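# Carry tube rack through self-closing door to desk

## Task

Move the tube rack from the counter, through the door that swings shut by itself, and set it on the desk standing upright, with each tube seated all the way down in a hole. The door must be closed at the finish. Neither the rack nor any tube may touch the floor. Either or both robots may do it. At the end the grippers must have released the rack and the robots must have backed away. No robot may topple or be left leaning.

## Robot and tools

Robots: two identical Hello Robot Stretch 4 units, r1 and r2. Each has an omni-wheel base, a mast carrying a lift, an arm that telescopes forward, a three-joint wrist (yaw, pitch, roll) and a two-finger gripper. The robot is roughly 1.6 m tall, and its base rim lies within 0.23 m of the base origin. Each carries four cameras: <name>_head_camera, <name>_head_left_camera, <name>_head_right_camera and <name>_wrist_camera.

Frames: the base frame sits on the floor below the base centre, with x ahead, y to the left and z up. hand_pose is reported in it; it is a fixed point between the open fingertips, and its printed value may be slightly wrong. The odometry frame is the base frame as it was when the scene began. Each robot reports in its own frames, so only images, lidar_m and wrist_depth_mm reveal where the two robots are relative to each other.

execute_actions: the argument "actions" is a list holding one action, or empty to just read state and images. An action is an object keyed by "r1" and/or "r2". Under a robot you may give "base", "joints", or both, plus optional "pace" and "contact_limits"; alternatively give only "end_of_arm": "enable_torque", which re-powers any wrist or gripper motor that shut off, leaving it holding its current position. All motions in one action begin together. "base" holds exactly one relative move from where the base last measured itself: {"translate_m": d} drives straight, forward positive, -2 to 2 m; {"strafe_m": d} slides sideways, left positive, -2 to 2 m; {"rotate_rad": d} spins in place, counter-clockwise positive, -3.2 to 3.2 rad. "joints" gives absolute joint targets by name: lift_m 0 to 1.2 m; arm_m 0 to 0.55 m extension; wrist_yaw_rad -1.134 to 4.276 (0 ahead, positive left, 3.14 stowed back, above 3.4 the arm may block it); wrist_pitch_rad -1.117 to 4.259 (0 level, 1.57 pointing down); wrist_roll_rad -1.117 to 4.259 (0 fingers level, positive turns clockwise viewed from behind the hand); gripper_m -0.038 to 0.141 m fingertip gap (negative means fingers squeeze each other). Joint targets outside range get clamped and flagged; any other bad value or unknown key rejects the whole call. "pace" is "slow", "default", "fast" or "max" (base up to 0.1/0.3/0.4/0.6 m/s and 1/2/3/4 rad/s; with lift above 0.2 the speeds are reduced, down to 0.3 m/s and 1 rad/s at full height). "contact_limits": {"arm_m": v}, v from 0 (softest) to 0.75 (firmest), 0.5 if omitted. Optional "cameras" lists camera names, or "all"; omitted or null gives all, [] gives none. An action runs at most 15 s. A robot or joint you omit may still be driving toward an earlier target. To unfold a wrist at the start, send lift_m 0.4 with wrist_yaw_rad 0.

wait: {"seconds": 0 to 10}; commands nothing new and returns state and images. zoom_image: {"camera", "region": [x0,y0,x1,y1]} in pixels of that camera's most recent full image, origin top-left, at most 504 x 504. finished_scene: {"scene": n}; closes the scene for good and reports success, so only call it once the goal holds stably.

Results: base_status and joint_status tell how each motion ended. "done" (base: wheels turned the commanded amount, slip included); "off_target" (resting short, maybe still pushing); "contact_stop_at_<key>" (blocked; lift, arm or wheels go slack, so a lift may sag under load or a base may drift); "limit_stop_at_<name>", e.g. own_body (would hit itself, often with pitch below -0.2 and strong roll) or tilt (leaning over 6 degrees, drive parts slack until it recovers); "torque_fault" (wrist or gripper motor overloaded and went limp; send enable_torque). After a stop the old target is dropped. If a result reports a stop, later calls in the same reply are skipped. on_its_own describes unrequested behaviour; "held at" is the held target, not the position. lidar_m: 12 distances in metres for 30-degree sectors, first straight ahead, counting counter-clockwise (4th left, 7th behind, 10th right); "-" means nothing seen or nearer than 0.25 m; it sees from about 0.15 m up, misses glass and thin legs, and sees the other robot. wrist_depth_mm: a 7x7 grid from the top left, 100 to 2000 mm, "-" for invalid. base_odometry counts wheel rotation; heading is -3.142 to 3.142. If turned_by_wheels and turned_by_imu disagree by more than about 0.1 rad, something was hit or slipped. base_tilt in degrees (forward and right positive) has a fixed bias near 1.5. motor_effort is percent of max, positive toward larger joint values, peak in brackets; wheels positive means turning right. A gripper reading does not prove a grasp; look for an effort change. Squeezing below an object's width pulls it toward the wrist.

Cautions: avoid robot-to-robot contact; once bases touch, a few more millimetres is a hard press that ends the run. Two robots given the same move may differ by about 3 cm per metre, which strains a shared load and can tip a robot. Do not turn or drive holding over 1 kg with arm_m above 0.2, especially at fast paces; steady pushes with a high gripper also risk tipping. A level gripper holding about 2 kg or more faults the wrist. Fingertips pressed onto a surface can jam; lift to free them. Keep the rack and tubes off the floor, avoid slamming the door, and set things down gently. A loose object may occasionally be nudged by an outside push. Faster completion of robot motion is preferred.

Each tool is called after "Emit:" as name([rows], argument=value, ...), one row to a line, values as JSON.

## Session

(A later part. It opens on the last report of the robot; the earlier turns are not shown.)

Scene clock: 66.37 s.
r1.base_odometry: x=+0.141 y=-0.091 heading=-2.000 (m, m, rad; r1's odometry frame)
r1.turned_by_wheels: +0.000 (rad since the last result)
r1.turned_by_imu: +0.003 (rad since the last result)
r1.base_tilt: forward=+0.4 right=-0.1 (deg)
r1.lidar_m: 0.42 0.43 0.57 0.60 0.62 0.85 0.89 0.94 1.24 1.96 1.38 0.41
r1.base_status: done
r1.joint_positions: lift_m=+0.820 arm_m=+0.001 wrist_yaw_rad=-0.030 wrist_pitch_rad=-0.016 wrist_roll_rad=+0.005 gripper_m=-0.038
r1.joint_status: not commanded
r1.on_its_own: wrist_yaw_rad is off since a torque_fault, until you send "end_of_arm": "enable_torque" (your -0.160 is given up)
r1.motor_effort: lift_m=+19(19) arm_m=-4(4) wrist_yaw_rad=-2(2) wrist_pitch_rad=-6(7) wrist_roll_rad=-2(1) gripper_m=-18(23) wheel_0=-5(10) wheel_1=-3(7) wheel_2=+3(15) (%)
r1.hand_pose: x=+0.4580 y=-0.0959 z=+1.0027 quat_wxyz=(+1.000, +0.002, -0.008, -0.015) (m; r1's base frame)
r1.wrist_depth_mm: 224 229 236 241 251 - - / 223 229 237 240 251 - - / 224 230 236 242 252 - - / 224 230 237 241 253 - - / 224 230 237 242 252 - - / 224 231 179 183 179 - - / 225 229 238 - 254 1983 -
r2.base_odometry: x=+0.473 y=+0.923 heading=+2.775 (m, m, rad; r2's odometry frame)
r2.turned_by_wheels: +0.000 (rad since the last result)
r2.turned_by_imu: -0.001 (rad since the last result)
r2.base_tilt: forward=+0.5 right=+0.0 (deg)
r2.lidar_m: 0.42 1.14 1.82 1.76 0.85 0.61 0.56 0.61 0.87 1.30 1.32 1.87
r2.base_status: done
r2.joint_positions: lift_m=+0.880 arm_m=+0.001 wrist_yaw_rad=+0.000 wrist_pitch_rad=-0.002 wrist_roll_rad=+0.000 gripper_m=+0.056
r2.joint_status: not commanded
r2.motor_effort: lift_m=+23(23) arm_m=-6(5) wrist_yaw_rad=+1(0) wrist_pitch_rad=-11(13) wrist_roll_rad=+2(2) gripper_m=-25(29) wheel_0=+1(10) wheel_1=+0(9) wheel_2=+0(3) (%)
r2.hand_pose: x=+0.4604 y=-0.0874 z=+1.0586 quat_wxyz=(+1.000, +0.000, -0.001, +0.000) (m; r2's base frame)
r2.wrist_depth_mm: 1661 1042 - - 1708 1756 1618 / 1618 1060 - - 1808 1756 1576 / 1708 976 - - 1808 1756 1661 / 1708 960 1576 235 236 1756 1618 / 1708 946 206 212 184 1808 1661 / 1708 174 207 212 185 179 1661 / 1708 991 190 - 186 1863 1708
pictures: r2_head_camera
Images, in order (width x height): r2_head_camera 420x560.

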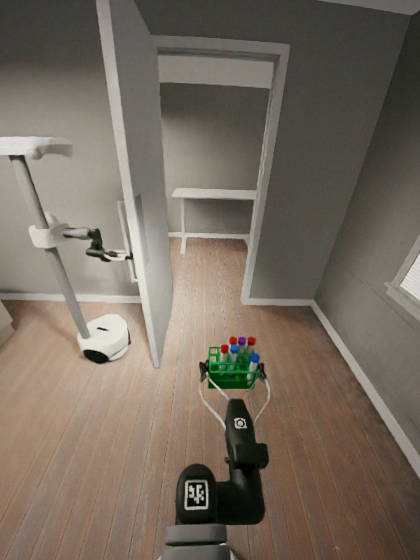

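Earlier this view left me slightly left of centre.

Emit:
execute_actions([
  {"r1":{"base":{"translate_m":-0.05},"pace":"slow"},"r2":{"base":{"strafe_m":-0.04}}},
], cameras=[])

Emit:
execute_actions([
  {"r2":{"base":{"translate_m":1.4},"pace":"fast"}},
], cameras=["r2_head_camera"])

Scene clock: 70.77 s.
r1.base_odometry: x=+0.161 y=-0.046 heading=-2.000 (m, m, rad; r1's odometry frame)
r1.turned_by_wheels: +0.000 (rad since the last result)
r1.turned_by_imu: -0.095 (rad since the last result)
r1.base_tilt: forward=+0.5 right=-0.1 (deg)
r1.lidar_m: 0.41 0.45 0.56 0.58 0.56 0.72 0.88 0.90 1.10 1.96 1.47 0.50
r1.base_status: done
r1.joint_positions: lift_m=+0.820 arm_m=+0.001 wrist_yaw_rad=+0.033 wrist_pitch_rad=-0.015 wrist_roll_rad=+0.005 gripper_m=-0.037
r1.joint_status: not commanded
r1.on_its_own: wrist_yaw_rad is off since a torque_fault, until you send "end_of_arm": "enable_torque" (your -0.160 is given up)
r1.motor_effort: lift_m=+19(19) arm_m=-4(4) wrist_yaw_rad=-2(2) wrist_pitch_rad=-8(7) wrist_roll_rad=+0(1) gripper_m=-23(26) wheel_0=-8(15) wheel_1=-3(14) wheel_2=+8(9) (%)
r1.hand_pose: x=+0.4635 y=-0.0778 z=+1.0025 quat_wxyz=(+1.000, +0.003, -0.007, +0.017) (m; r1's base frame)
r1.wrist_depth_mm: 225 231 237 241 251 - - / 225 231 238 241 251 - - / 227 232 238 242 252 - - / 226 231 238 241 252 - 960 / 226 232 239 213 252 - - / 225 232 179 180 180 - - / 227 230 239 - 253 1921 -
r2.base_odometry: x=+0.487 y=+0.960 heading=+2.775 (m, m, rad; r2's odometry frame)
r2.turned_by_wheels: +0.000 (rad since the last result)
r2.turned_by_imu: -0.001 (rad since the last result)
r2.base_tilt: forward=+0.6 right=+0.1 (deg)
r2.lidar_m: 0.41 1.19 1.87 1.80 0.82 0.62 0.58 0.60 0.89 1.27 1.30 0.44
r2.base_status: done
r2.joint_positions: lift_m=+0.880 arm_m=+0.001 wrist_yaw_rad=+0.000 wrist_pitch_rad=-0.002 wrist_roll_rad=+0.000 gripper_m=+0.056
r2.joint_status: not commanded
r2.motor_effort: lift_m=+23(23) arm_m=-6(6) wrist_yaw_rad=+1(0) wrist_pitch_rad=-12(11) wrist_roll_rad=+2(2) gripper_m=-22(24) wheel_0=+2(11) wheel_1=-1(9) wheel_2=+0(1) (%)
r2.hand_pose: x=+0.4604 y=-0.0874 z=+1.0586 quat_wxyz=(+1.000, +0.000, -0.001, +0.000) (m; r2's base frame)
r2.wrist_depth_mm: 1618 1098 - - 1708 1756 1537 / 1661 1138 - - 1756 1808 1576 / 1618 1138 - - 1808 1808 1661 / 1078 1118 - 233 235 1756 1576 / 946 1008 207 211 185 1863 1618 / 1708 174 207 212 185 179 1618 / 1756 991 190 - 186 1808 1661
pictures: none
No camera images: the call's "cameras" was empty. Leave "cameras" out to get every camera's image.

Scene clock: 75.77 s.
r1.base_odometry: x=+0.161 y=-0.046 heading=-2.000 (m, m, rad; r1's odometry frame)
r1.turned_by_wheels: +0.000 (rad since the last result)
r1.turned_by_imu: +0.000 (rad since the last result)
r1.base_tilt: forward=+0.5 right=+0.0 (deg)
r1.lidar_m: 0.41 0.45 0.57 0.60 0.60 0.74 0.87 0.88 1.08 1.98 2.00 0.48
r1.base_status: not commanded
r1.joint_positions: lift_m=+0.820 arm_m=+0.001 wrist_yaw_rad=+0.033 wrist_pitch_rad=-0.015 wrist_roll_rad=+0.005 gripper_m=-0.037
r1.joint_status: not commanded
r1.on_its_own: wrist_yaw_rad is off since a torque_fault, until you send "end_of_arm": "enable_torque" (your -0.160 is given up)
r1.motor_effort: lift_m=+19(19) arm_m=-4(4) wrist_yaw_rad=-1(2) wrist_pitch_rad=-6(9) wrist_roll_rad=+1(0) gripper_m=-24(24) wheel_0=-9(9) wheel_1=-3(2) wheel_2=+8(8) (%)
r1.hand_pose: x=+0.4635 y=-0.0778 z=+1.0025 quat_wxyz=(+1.000, +0.003, -0.007, +0.017) (m; r1's base frame)
r1.wrist_depth_mm: 225 230 237 241 251 - - / 225 231 237 241 252 - - / 225 232 238 241 251 - - / 225 232 239 242 252 - - / 227 232 238 213 251 - - / 226 232 179 180 180 - - / 226 230 239 - 254 1983 -
r2.base_odometry: x=-0.820 y=+1.462 heading=+2.775 (m, m, rad; r2's odometry frame)
r2.turned_by_wheels: +0.000 (rad since the last result)
r2.turned_by_imu: +0.000 (rad since the last result)
r2.base_tilt: forward=+0.6 right=+0.0 (deg)
r2.lidar_m: 0.43 0.48 0.34 0.33 0.36 2.06 1.99 1.85 1.35 1.25 0.84 0.72
r2.base_status: done
r2.joint_positions: lift_m=+0.880 arm_m=+0.001 wrist_yaw_rad=+0.000 wrist_pitch_rad=-0.002 wrist_roll_rad=+0.000 gripper_m=+0.056
r2.joint_status: not commanded
r2.motor_effort: lift_m=+23(23) arm_m=-5(5) wrist_yaw_rad=+0(1) wrist_pitch_rad=-12(12) wrist_roll_rad=+2(2) gripper_m=-24(25) wheel_0=+2(8) wheel_1=+1(7) wheel_2=+2(12) (%)
r2.hand_pose: x=+0.4604 y=-0.0874 z=+1.0586 quat_wxyz=(+1.000, +0.000, -0.001, +0.000) (m; r2's base frame)
r2.wrist_depth_mm: - - - - - - 1576 / - - - - - - 1708 / - - - - - - 1078 / - - - 235 235 - 1098 / - - 207 213 186 - 1098 / - 173 207 211 183 180 1661 / - - 190 - 186 - 1661
pictures: r2_head_camera
Images, in order (width x height): r2_head_camera 420x560.

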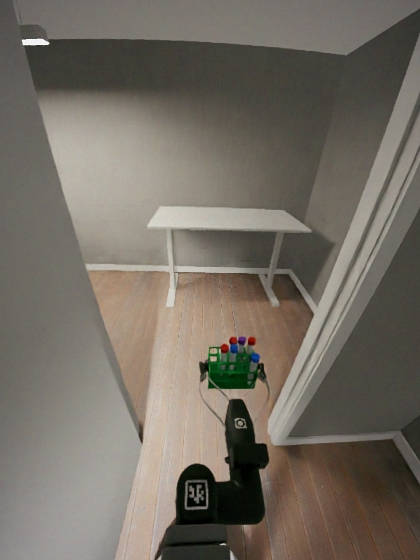

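Emit:
execute_actions([
  {"r2":{"base":{"translate_m":1.35},"joints":{"lift_m":0.93},"pace":"fast"}},
], cameras=[])

Emit:
execute_actions([
  {"r1":{"joints":{"gripper_m":0.12}},"r2":{"joints":{"arm_m":0.38}}},
], cameras=["r2_head_camera"])

Scene clock: 82.23 s.
r1.base_odometry: x=+0.161 y=-0.046 heading=-2.000 (m, m, rad; r1's odometry frame)
r1.turned_by_wheels: +0.000 (rad since the last result)
r1.turned_by_imu: +0.001 (rad since the last result)
r1.base_tilt: forward=+0.5 right=-0.1 (deg)
r1.lidar_m: 0.40 0.43 0.55 0.58 0.59 0.76 0.89 0.88 1.10 1.98 2.00 0.52
r1.base_status: not commanded
r1.joint_positions: lift_m=+0.820 arm_m=+0.001 wrist_yaw_rad=+0.033 wrist_pitch_rad=-0.015 wrist_roll_rad=+0.005 gripper_m=-0.037
r1.joint_status: not commanded
r1.on_its_own: wrist_yaw_rad is off since a torque_fault, until you send "end_of_arm": "enable_torque" (your -0.160 is given up)
r1.motor_effort: lift_m=+19(19) arm_m=-4(4) wrist_yaw_rad=-1(2) wrist_pitch_rad=-7(5) wrist_roll_rad=-1(3) gripper_m=-22(22) wheel_0=-9(8) wheel_1=-3(3) wheel_2=+8(8) (%)
r1.hand_pose: x=+0.4635 y=-0.0778 z=+1.0025 quat_wxyz=(+1.000, +0.003, -0.007, +0.017) (m; r1's base frame)
r1.wrist_depth_mm: 225 231 237 242 251 - - / 226 231 237 242 252 - - / 227 231 238 242 252 - - / 226 231 238 242 251 - - / 226 233 238 213 252 - - / 227 232 179 180 180 - - / 227 230 239 - 254 1983 -
r2.base_odometry: x=-2.081 y=+1.945 heading=+2.775 (m, m, rad; r2's odometry frame)
r2.turned_by_wheels: +0.000 (rad since the last result)
r2.turned_by_imu: +0.000 (rad since the last result)
r2.base_tilt: forward=+0.6 right=+0.0 (deg)
r2.lidar_m: 0.40 0.56 1.98 2.35 0.85 0.70 1.51 0.75 0.94 1.30 0.78 0.39
r2.base_status: done
r2.joint_positions: lift_m=+0.930 arm_m=+0.001 wrist_yaw_rad=+0.000 wrist_pitch_rad=-0.002 wrist_roll_rad=+0.000 gripper_m=+0.056
r2.joint_status: all done
r2.motor_effort: lift_m=+23(26) arm_m=-5(5) wrist_yaw_rad=+1(0) wrist_pitch_rad=-12(11) wrist_roll_rad=+3(2) gripper_m=-29(29) wheel_0=+1(9) wheel_1=+1(5) wheel_2=+0(11) (%)
r2.hand_pose: x=+0.4603 y=-0.0874 z=+1.1087 quat_wxyz=(+1.000, +0.000, -0.001, +0.000) (m; r2's base frame)
r2.wrist_depth_mm: 1078 1118 1138 1138 1138 1160 1182 / 1098 1118 1138 1138 1138 1138 1182 / 1098 1118 1138 1138 1160 1160 1160 / 1098 1118 1138 231 236 1182 1182 / 1118 1138 206 211 185 1025 976 / 609 173 206 211 182 179 564 / 413 421 190 - 186 407 415
pictures: none
No camera images: the call's "cameras" was empty. Leave "cameras" out to get every camera's image.

Scene clock: 84.53 s.
r1.base_odometry: x=+0.162 y=-0.046 heading=-2.000 (m, m, rad; r1's odometry frame)
r1.turned_by_wheels: +0.000 (rad since the last result)
r1.turned_by_imu: +0.000 (rad since the last result)
r1.base_tilt: forward=+0.4 right=-0.1 (deg)
r1.lidar_m: 0.43 0.49 0.59 0.59 0.61 0.72 0.89 0.90 1.08 1.97 1.99 0.54
r1.base_status: not commanded
r1.joint_positions: lift_m=+0.820 arm_m=+0.001 wrist_yaw_rad=+0.229 wrist_pitch_rad=-0.016 wrist_roll_rad=+0.005 gripper_m=+0.120
r1.joint_status: all done
r1.on_its_own: wrist_yaw_rad is off since a torque_fault, until you send "end_of_arm": "enable_torque" (your -0.160 is given up)
r1.motor_effort: lift_m=+19(19) arm_m=-4(4) wrist_yaw_rad=-2(2) wrist_pitch_rad=-2(5) wrist_roll_rad=+2(2) gripper_m=-3(20) wheel_0=-4(8) wheel_1=-2(3) wheel_2=+2(8) (%)
r1.hand_pose: x=+0.4731 y=-0.0197 z=+1.0027 quat_wxyz=(+0.993, +0.003, -0.008, +0.114) (m; r1's base frame)
r1.wrist_depth_mm: 274 273 271 270 266 266 1983 / 276 273 271 268 267 265 1983 / 274 272 271 268 267 266 1921 / 277 274 271 270 267 266 1983 / 277 273 271 270 267 267 1983 / 278 274 220 270 201 266 - / 277 276 272 - 204 267 1983
r2.base_odometry: x=-2.081 y=+1.945 heading=+2.775 (m, m, rad; r2's odometry frame)
r2.turned_by_wheels: +0.000 (rad since the last result)
r2.turned_by_imu: +0.000 (rad since the last result)
r2.base_tilt: forward=+0.5 right=+0.0 (deg)
r2.lidar_m: 0.51 0.57 1.98 2.31 0.87 0.69 1.42 0.78 0.91 1.29 0.76 0.57
r2.base_status: not commanded
r2.joint_positions: lift_m=+0.930 arm_m=+0.379 wrist_yaw_rad=+0.000 wrist_pitch_rad=-0.003 wrist_roll_rad=+0.000 gripper_m=+0.056
r2.joint_status: all done
r2.motor_effort: lift_m=+23(23) arm_m=+6(5) wrist_yaw_rad=+0(1) wrist_pitch_rad=-12(11) wrist_roll_rad=+2(2) gripper_m=-27(27) wheel_0=+1(1) wheel_1=+1(1) wheel_2=-1(1) (%)
r2.hand_pose: x=+0.8384 y=-0.0874 z=+1.1087 quat_wxyz=(+1.000, +0.000, -0.001, +0.000) (m; r2's base frame)
r2.wrist_depth_mm: 732 732 750 759 768 768 778 / 741 750 759 768 768 768 798 / 732 750 750 768 778 768 788 / 741 759 759 234 235 788 788 / 750 750 207 211 185 788 809 / 603 174 207 211 185 179 559 / 407 415 190 - 186 404 410
pictures: r2_head_camera
Images, in order (width x height): r2_head_camera 420x560.

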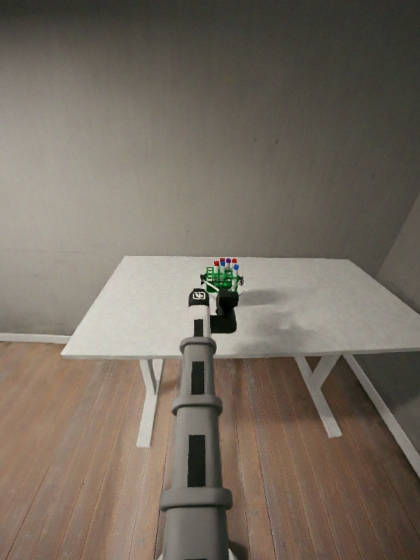

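Emit:
execute_actions([
  {"r2":{"joints":{"lift_m":0.832},"pace":"slow"}},
], cameras=[])

Emit:
execute_actions([
  {"r2":{"joints":{"gripper_m":0.141}}},
], cameras=[])

Emit:
execute_actions([
  {"r2":{"joints":{"arm_m":0}}},
], cameras=["r1_head_camera","r2_wrist_camera"])

Scene clock: 88.93 s.
r1.base_odometry: x=+0.162 y=-0.046 heading=-2.000 (m, m, rad; r1's odometry frame)
r1.turned_by_wheels: +0.000 (rad since the last result)
r1.turned_by_imu: +0.000 (rad since the last result)
r1.base_tilt: forward=+0.4 right=-0.1 (deg)
r1.lidar_m: 0.44 0.48 0.59 0.59 0.59 0.74 0.87 0.91 1.10 1.95 1.98 0.53
r1.base_status: not commanded
r1.joint_positions: lift_m=+0.820 arm_m=+0.001 wrist_yaw_rad=+0.229 wrist_pitch_rad=-0.016 wrist_roll_rad=+0.005 gripper_m=+0.120
r1.joint_status: not commanded
r1.on_its_own: wrist_yaw_rad is off since a torque_fault, until you send "end_of_arm": "enable_torque" (your -0.160 is given up)
r1.motor_effort: lift_m=+19(19) arm_m=-4(4) wrist_yaw_rad=-2(2) wrist_pitch_rad=-6(2) wrist_roll_rad=+0(3) gripper_m=-2(2) wheel_0=-4(4) wheel_1=-2(2) wheel_2=+2(2) (%)
r1.hand_pose: x=+0.4731 y=-0.0197 z=+1.0027 quat_wxyz=(+0.993, +0.003, -0.008, +0.114) (m; r1's base frame)
r1.wrist_depth_mm: 274 273 270 268 266 266 1983 / 274 272 271 268 267 265 1983 / 276 273 271 270 268 266 - / 274 274 272 270 267 267 1983 / 276 274 272 271 267 267 1983 / 277 273 220 270 201 266 1983 / 277 276 273 - 203 267 1983
r2.base_odometry: x=-2.081 y=+1.945 heading=+2.775 (m, m, rad; r2's odometry frame)
r2.turned_by_wheels: +0.000 (rad since the last result)
r2.turned_by_imu: -0.001 (rad since the last result)
r2.base_tilt: forward=+0.6 right=+0.0 (deg)
r2.lidar_m: 0.53 0.58 1.96 2.28 0.83 0.71 1.44 0.79 0.95 1.30 0.80 0.57
r2.base_status: not commanded
r2.joint_positions: lift_m=+0.832 arm_m=+0.379 wrist_yaw_rad=+0.000 wrist_pitch_rad=-0.003 wrist_roll_rad=+0.000 gripper_m=+0.056
r2.joint_status: all done
r2.motor_effort: lift_m=+17(22) arm_m=+6(6) wrist_yaw_rad=+0(1) wrist_pitch_rad=-13(11) wrist_roll_rad=+2(2) gripper_m=-28(27) wheel_0=+1(1) wheel_1=+1(1) wheel_2=+0(1) (%)
r2.hand_pose: x=+0.8384 y=-0.0874 z=+1.0112 quat_wxyz=(+1.000, +0.000, -0.001, +0.000) (m; r2's base frame)
r2.wrist_depth_mm: 732 750 741 759 759 778 788 / 741 750 759 759 768 788 778 / 741 750 759 759 778 788 788 / 750 750 750 234 235 778 798 / 603 615 207 213 185 549 525 / 324 174 208 211 185 180 300 / 218 224 190 - 186 216 -
pictures: none
No camera images: the call's "cameras" was empty. Leave "cameras" out to get every camera's image.

Scene clock: 90.80 s.
r1.base_odometry: x=+0.162 y=-0.046 heading=-2.000 (m, m, rad; r1's odometry frame)
r1.turned_by_wheels: +0.000 (rad since the last result)
r1.turned_by_imu: +0.000 (rad since the last result)
r1.base_tilt: forward=+0.4 right=-0.1 (deg)
r1.lidar_m: 0.45 0.47 0.58 0.59 0.59 0.72 0.87 0.90 1.11 1.98 1.99 0.56
r1.base_status: not commanded
r1.joint_positions: lift_m=+0.820 arm_m=+0.001 wrist_yaw_rad=+0.229 wrist_pitch_rad=-0.016 wrist_roll_rad=+0.005 gripper_m=+0.120
r1.joint_status: not commanded
r1.on_its_own: wrist_yaw_rad is off since a torque_fault, until you send "end_of_arm": "enable_torque" (your -0.160 is given up)
r1.motor_effort: lift_m=+19(19) arm_m=-4(4) wrist_yaw_rad=-2(2) wrist_pitch_rad=-4(4) wrist_roll_rad=+1(1) gripper_m=-1(2) wheel_0=-4(4) wheel_1=-2(2) wheel_2=+2(2) (%)
r1.hand_pose: x=+0.4731 y=-0.0197 z=+1.0027 quat_wxyz=(+0.993, +0.003, -0.008, +0.114) (m; r1's base frame)
r1.wrist_depth_mm: 274 272 271 268 266 265 1921 / 274 273 271 270 267 266 1983 / 274 273 271 270 266 266 1983 / 277 273 271 270 267 267 1921 / 277 273 271 271 270 267 1921 / 277 274 220 270 201 267 1983 / 277 276 273 - 204 267 1983
r2.base_odometry: x=-2.081 y=+1.945 heading=+2.775 (m, m, rad; r2's odometry frame)
r2.turned_by_wheels: +0.000 (rad since the last result)
r2.turned_by_imu: +0.000 (rad since the last result)
r2.base_tilt: forward=+0.6 right=+0.0 (deg)
r2.lidar_m: 0.53 0.55 1.98 2.30 0.88 0.72 1.44 0.79 0.91 1.30 0.78 0.58
r2.base_status: not commanded
r2.joint_positions: lift_m=+0.832 arm_m=+0.379 wrist_yaw_rad=+0.000 wrist_pitch_rad=-0.003 wrist_roll_rad=+0.000 gripper_m=+0.141
r2.joint_status: all done
r2.motor_effort: lift_m=+17(17) arm_m=+6(5) wrist_yaw_rad=+0(1) wrist_pitch_rad=-9(10) wrist_roll_rad=+2(2) gripper_m=-2(26) wheel_0=+1(1) wheel_1=+1(1) wheel_2=-1(1) (%)
r2.hand_pose: x=+0.8384 y=-0.0874 z=+1.0114 quat_wxyz=(+1.000, +0.000, -0.002, +0.000) (m; r2's base frame)
r2.wrist_depth_mm: 741 741 750 759 768 778 788 / 741 741 759 759 778 768 778 / 741 750 759 768 768 788 788 / 741 750 759 257 259 788 788 / 615 615 241 247 210 554 530 / 327 278 198 222 200 286 303 / 235 237 214 - 217 218 -
pictures: none
No camera images: the call's "cameras" was empty. Leave "cameras" out to get every camera's image.

Scene clock: 93.03 s.
r1.base_odometry: x=+0.162 y=-0.046 heading=-2.000 (m, m, rad; r1's odometry frame)
r1.turned_by_wheels: +0.000 (rad since the last result)
r1.turned_by_imu: +0.000 (rad since the last result)
r1.base_tilt: forward=+0.4 right=-0.1 (deg)
r1.lidar_m: 0.45 0.48 0.58 0.58 0.60 0.73 0.89 0.87 1.12 1.98 2.00 0.56
r1.base_status: not commanded
r1.joint_positions: lift_m=+0.820 arm_m=+0.001 wrist_yaw_rad=+0.229 wrist_pitch_rad=-0.016 wrist_roll_rad=+0.005 gripper_m=+0.120
r1.joint_status: not commanded
r1.on_its_own: wrist_yaw_rad is off since a torque_fault, until you send "end_of_arm": "enable_torque" (your -0.160 is given up)
r1.motor_effort: lift_m=+19(19) arm_m=-4(4) wrist_yaw_rad=-1(2) wrist_pitch_rad=-4(5) wrist_roll_rad=+0(1) gripper_m=-3(2) wheel_0=-4(4) wheel_1=-1(2) wheel_2=+2(2) (%)
r1.hand_pose: x=+0.4731 y=-0.0197 z=+1.0027 quat_wxyz=(+0.993, +0.003, -0.008, +0.114) (m; r1's base frame)
r1.wrist_depth_mm: 274 273 270 268 267 265 1983 / 276 273 271 268 267 265 1983 / 276 272 271 270 267 266 1921 / 276 273 271 270 268 267 1983 / 277 274 272 270 267 266 1983 / 277 274 220 270 200 267 1921 / 277 274 273 - 204 267 1983
r2.base_odometry: x=-2.081 y=+1.945 heading=+2.775 (m, m, rad; r2's odometry frame)
r2.turned_by_wheels: +0.000 (rad since the last result)
r2.turned_by_imu: +0.000 (rad since the last result)
r2.base_tilt: forward=+0.6 right=+0.0 (deg)
r2.lidar_m: 0.51 0.56 1.99 2.35 0.87 0.70 1.42 0.76 0.92 1.30 0.78 0.57
r2.base_status: not commanded
r2.joint_positions: lift_m=+0.832 arm_m=+0.001 wrist_yaw_rad=+0.000 wrist_pitch_rad=-0.004 wrist_roll_rad=+0.000 gripper_m=+0.141
r2.joint_status: all done
r2.motor_effort: lift_m=+17(17) arm_m=-6(7) wrist_yaw_rad=+0(0) wrist_pitch_rad=-7(9) wrist_roll_rad=+2(2) gripper_m=+2(5) wheel_0=+1(1) wheel_1=+1(1) wheel_2=-1(0) (%)
r2.hand_pose: x=+0.4604 y=-0.0874 z=+1.0115 quat_wxyz=(+1.000, +0.000, -0.002, +0.000) (m; r2's base frame)
r2.wrist_depth_mm: 1098 1118 1118 1118 1138 1160 1160 / 1078 1098 1118 1118 1118 1160 1182 / 1098 1118 1118 1160 1160 1182 1160 / 1118 1118 1138 1138 1160 1182 1182 / 621 627 627 597 597 564 539 / 334 319 325 340 336 345 375 / 654 1160 1160 - 1182 1182 1182
pictures: r1_head_camera, r2_wrist_camera
Images, in order (width x height): r1_head_camera 420x560, r2_wrist_camera 616x392.

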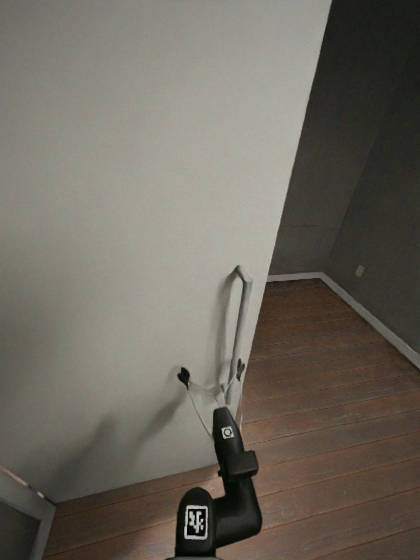

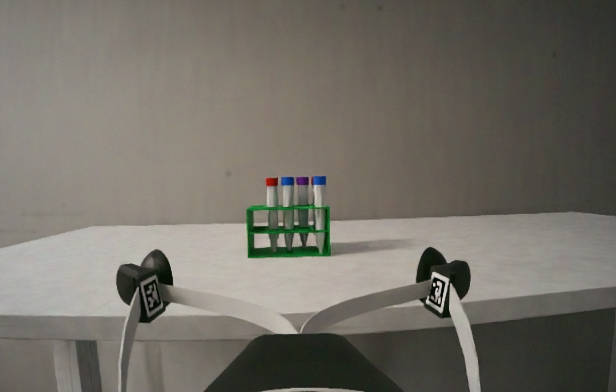

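Handle is hooked on the right finger.

Emit:
execute_actions([
  {"r1":{"end_of_arm":"enable_torque"}},
], cameras=[])

Emit:
execute_actions([
  {"r1":{"joints":{"wrist_yaw_rad":0.05}}},
], cameras=[])

Emit:
wait(seconds=10)

Scene clock: 95.40 s.
r1.base_odometry: x=+0.162 y=-0.046 heading=-2.000 (m, m, rad; r1's odometry frame)
r1.turned_by_wheels: +0.000 (rad since the last result)
r1.turned_by_imu: +0.000 (rad since the last result)
r1.base_tilt: forward=+0.4 right=-0.1 (deg)
r1.lidar_m: 0.43 0.46 0.60 0.58 0.59 0.73 0.86 0.89 1.06 1.98 2.00 0.51
r1.base_status: not commanded
r1.joint_positions: lift_m=+0.820 arm_m=+0.001 wrist_yaw_rad=+0.229 wrist_pitch_rad=-0.016 wrist_roll_rad=+0.005 gripper_m=+0.120
r1.joint_status: not commanded
r1.end_of_arm: enable_torque: each motor that was off is on again
r1.on_its_own: wrist_yaw_rad is held at +0.229, not at your -0.160, since a torque_fault
r1.motor_effort: lift_m=+19(19) arm_m=-4(4) wrist_yaw_rad=-1(1) wrist_pitch_rad=-3(5) wrist_roll_rad=+3(1) gripper_m=-1(2) wheel_0=-4(4) wheel_1=-1(2) wheel_2=+2(2) (%)
r1.hand_pose: x=+0.4731 y=-0.0197 z=+1.0027 quat_wxyz=(+0.993, +0.003, -0.008, +0.114) (m; r1's base frame)
r1.wrist_depth_mm: 274 273 271 268 266 266 1983 / 276 273 271 268 266 266 1983 / 276 273 271 268 266 266 1921 / 276 274 272 270 267 267 1921 / 277 274 272 270 268 267 1983 / 277 274 220 270 200 267 1983 / 277 276 273 - 204 267 1921
r2.base_odometry: x=-2.081 y=+1.945 heading=+2.775 (m, m, rad; r2's odometry frame)
r2.turned_by_wheels: +0.000 (rad since the last result)
r2.turned_by_imu: +0.000 (rad since the last result)
r2.base_tilt: forward=+0.6 right=+0.0 (deg)
r2.lidar_m: 0.52 0.57 1.98 2.29 0.86 0.68 1.40 0.77 0.93 1.29 0.80 0.55
r2.base_status: not commanded
r2.joint_positions: lift_m=+0.832 arm_m=+0.001 wrist_yaw_rad=+0.000 wrist_pitch_rad=-0.004 wrist_roll_rad=+0.000 gripper_m=+0.141
r2.joint_status: not commanded
r2.motor_effort: lift_m=+17(17) arm_m=-6(6) wrist_yaw_rad=+0(2) wrist_pitch_rad=-8(7) wrist_roll_rad=+2(2) gripper_m=+0(1) wheel_0=+1(2) wheel_1=+1(1) wheel_2=-1(0) (%)
r2.hand_pose: x=+0.4604 y=-0.0874 z=+1.0115 quat_wxyz=(+1.000, +0.000, -0.002, +0.000) (m; r2's base frame)
r2.wrist_depth_mm: 1078 1098 1138 1118 1160 1138 1160 / 1078 1098 1098 1138 1160 1138 1160 / 1118 1118 1118 1160 1160 1182 1160 / 1118 1118 1138 1160 1182 1182 1205 / 627 634 621 591 597 574 549 / 334 317 327 342 334 345 377 / 654 1138 1138 - 1160 1182 1205
pictures: none
No camera images: the call's "cameras" was empty. Leave "cameras" out to get every camera's image.

Scene clock: 96.10 s.
r1.base_odometry: x=+0.162 y=-0.045 heading=-2.000 (m, m, rad; r1's odometry frame)
r1.turned_by_wheels: +0.000 (rad since the last result)
r1.turned_by_imu: +0.000 (rad since the last result)
r1.base_tilt: forward=+0.4 right=-0.1 (deg)
r1.lidar_m: 0.48 0.51 0.61 0.58 0.60 0.76 0.89 0.89 1.10 1.96 1.98 2.41
r1.base_status: not commanded
r1.joint_positions: lift_m=+0.820 arm_m=+0.001 wrist_yaw_rad=+0.050 wrist_pitch_rad=-0.015 wrist_roll_rad=+0.005 gripper_m=+0.120
r1.joint_status: all done
r1.motor_effort: lift_m=+19(19) arm_m=-4(4) wrist_yaw_rad=-4(42) wrist_pitch_rad=-8(7) wrist_roll_rad=+1(1) gripper_m=-2(2) wheel_0=+0(4) wheel_1=-1(3) wheel_2=-1(7) (%)
r1.hand_pose: x=+0.4648 y=-0.0728 z=+1.0025 quat_wxyz=(+1.000, +0.003, -0.007, +0.025) (m; r1's base frame)
r1.wrist_depth_mm: 289 301 317 329 - - - / 289 301 319 330 - - - / 289 303 319 330 - - - / 290 303 319 329 - - - / 290 303 319 330 349 - - / 290 300 220 330 343 - - / 290 301 320 - - - -
r2.base_odometry: x=-2.081 y=+1.945 heading=+2.775 (m, m, rad; r2's odometry frame)
r2.turned_by_wheels: +0.000 (rad since the last result)
r2.turned_by_imu: +0.000 (rad since the last result)
r2.base_tilt: forward=+0.6 right=+0.0 (deg)
r2.lidar_m: 0.52 0.56 1.98 2.31 0.90 0.70 1.24 0.78 0.92 1.29 0.78 0.56
r2.base_status: not commanded
r2.joint_positions: lift_m=+0.832 arm_m=+0.001 wrist_yaw_rad=+0.000 wrist_pitch_rad=-0.004 wrist_roll_rad=+0.000 gripper_m=+0.141
r2.joint_status: not commanded
r2.motor_effort: lift_m=+17(17) arm_m=-6(6) wrist_yaw_rad=+0(0) wrist_pitch_rad=-7(8) wrist_roll_rad=+2(3) gripper_m=-1(2) wheel_0=+1(1) wheel_1=+1(1) wheel_2=-1(1) (%)
r2.hand_pose: x=+0.4604 y=-0.0874 z=+1.0115 quat_wxyz=(+1.000, +0.000, -0.002, +0.000) (m; r2's base frame)
r2.wrist_depth_mm: 1098 1118 1118 1098 1160 1138 1160 / 1098 1078 1118 1098 1160 1138 1182 / 1098 1138 1118 1160 1160 1160 1182 / 1118 1118 1118 1138 1160 1160 1205 / 634 627 621 591 597 569 544 / 332 319 325 340 336 347 375 / 640 1138 1138 - 1160 1160 1205
pictures: none
No camera images: the call's "cameras" was empty. Leave "cameras" out to get every camera's image.

Scene clock: 106.10 s.
r1.base_odometry: x=+0.162 y=-0.045 heading=-2.000 (m, m, rad; r1's odometry frame)
r1.turned_by_wheels: +0.000 (rad since the last result)
r1.turned_by_imu: +0.001 (rad since the last result)
r1.base_tilt: forward=+0.4 right=-0.1 (deg)
r1.lidar_m: 2.15 1.11 0.69 0.59 0.57 0.74 0.87 0.88 1.11 1.98 1.99 2.42
r1.base_status: not commanded
r1.joint_positions: lift_m=+0.820 arm_m=+0.001 wrist_yaw_rad=+0.050 wrist_pitch_rad=-0.015 wrist_roll_rad=+0.005 gripper_m=+0.120
r1.joint_status: all done
r1.motor_effort: lift_m=+19(19) arm_m=-4(4) wrist_yaw_rad=-1(42) wrist_pitch_rad=-5(7) wrist_roll_rad=+1(1) gripper_m=-2(2) wheel_0=+0(4) wheel_1=-1(3) wheel_2=-1(7) (%)
r1.hand_pose: x=+0.4648 y=-0.0728 z=+1.0025 quat_wxyz=(+1.000, +0.003, -0.007, +0.025) (m; r1's base frame)
r1.wrist_depth_mm: 1255 1921 1983 - - - - / 1255 1983 1921 - - - - / 1255 1921 1983 - - - - / 1255 1921 1921 - - - - / 1255 1921 1983 - - - - / 1229 1863 220 - - - - / 1255 1863 1983 - - - -
r2.base_odometry: x=-2.081 y=+1.945 heading=+2.775 (m, m, rad; r2's odometry frame)
r2.turned_by_wheels: +0.000 (rad since the last result)
r2.turned_by_imu: -0.002 (rad since the last result)
r2.base_tilt: forward=+0.5 right=+0.0 (deg)
r2.lidar_m: 0.52 0.56 2.00 2.30 0.85 0.70 0.67 0.71 0.90 1.29 0.81 0.57
r2.base_status: not commanded
r2.joint_positions: lift_m=+0.832 arm_m=+0.001 wrist_yaw_rad=+0.000 wrist_pitch_rad=-0.004 wrist_roll_rad=+0.000 gripper_m=+0.141
r2.joint_status: not commanded
r2.motor_effort: lift_m=+17(17) arm_m=-6(6) wrist_yaw_rad=+0(0) wrist_pitch_rad=-8(8) wrist_roll_rad=+2(3) gripper_m=-2(2) wheel_0=+1(1) wheel_1=+1(1) wheel_2=-1(1) (%)
r2.hand_pose: x=+0.4604 y=-0.0874 z=+1.0115 quat_wxyz=(+1.000, +0.000, -0.002, +0.000) (m; r2's base frame)
r2.wrist_depth_mm: 1098 1118 1098 1138 1118 1138 1160 / 1098 1098 1078 1138 1160 1160 1160 / 1098 1118 1098 1138 1138 1160 1182 / 1118 1138 1118 1118 1160 1160 1205 / 627 634 627 597 603 569 539 / 332 319 327 340 336 347 377 / 647 1138 1160 - 1182 1182 1229
wait: 10.00 s; at rest by 0.27 s
pictures: r1_head_camera, r1_head_left_camera, r1_head_right_camera, r1_wrist_camera, r2_head_camera, r2_head_left_camera, r2_head_right_camera, r2_wrist_camera
Images, in order (width x height): r1_head_camera 420x560, r1_head_left_camera 420x672, r1_head_right_camera 420x672, r1_wrist_camera 616x392, r2_head_camera 420x560, r2_head_left_camera 420x672, r2_head_right_camera 420x672, r2_wrist_camera 616x392.

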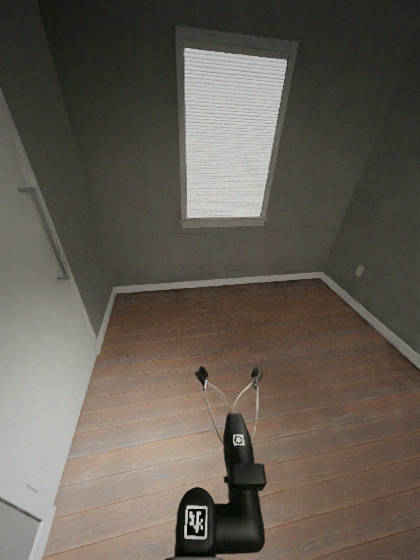

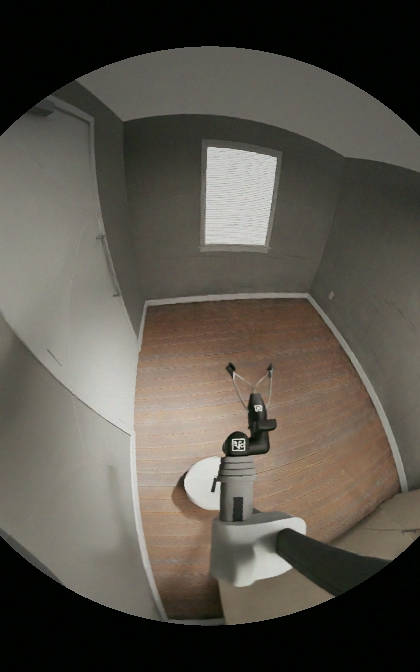

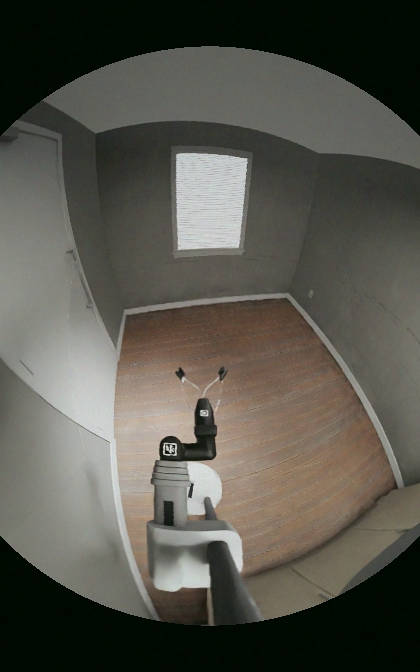

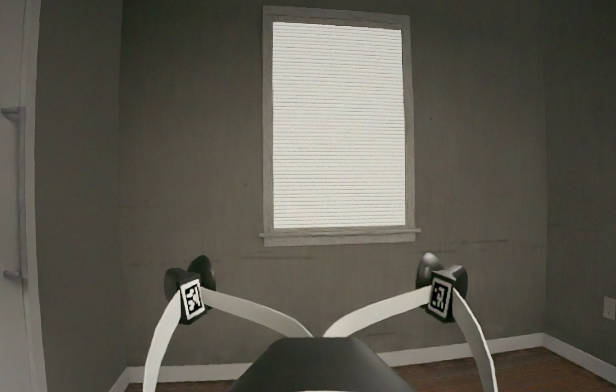

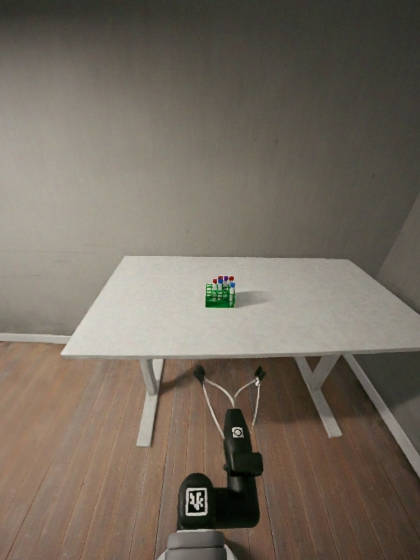

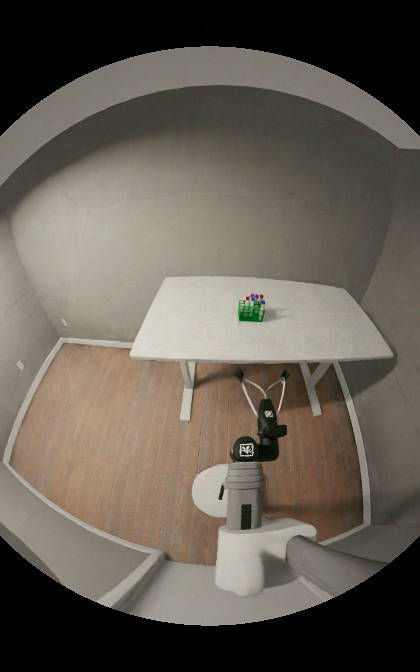

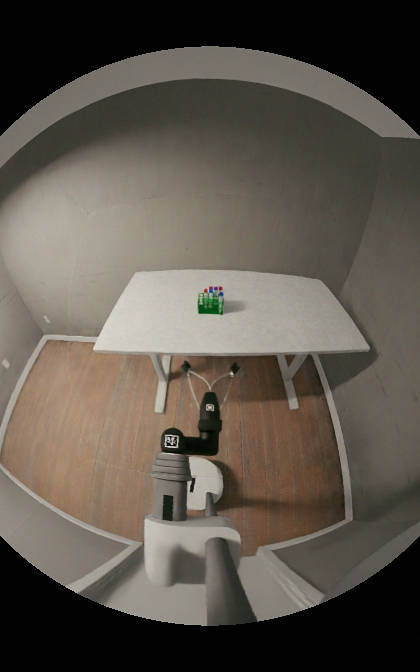

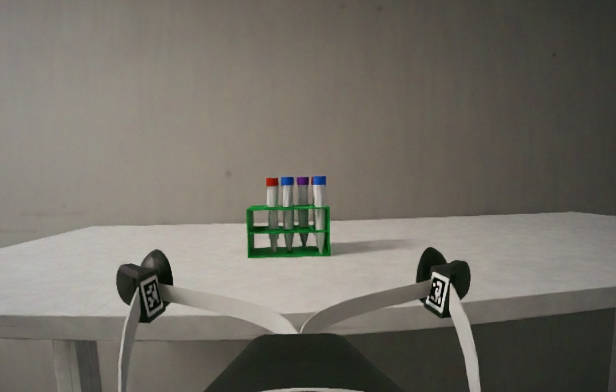

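Emit:
finished_scene(scene=2)

The scene is finished: the task was done.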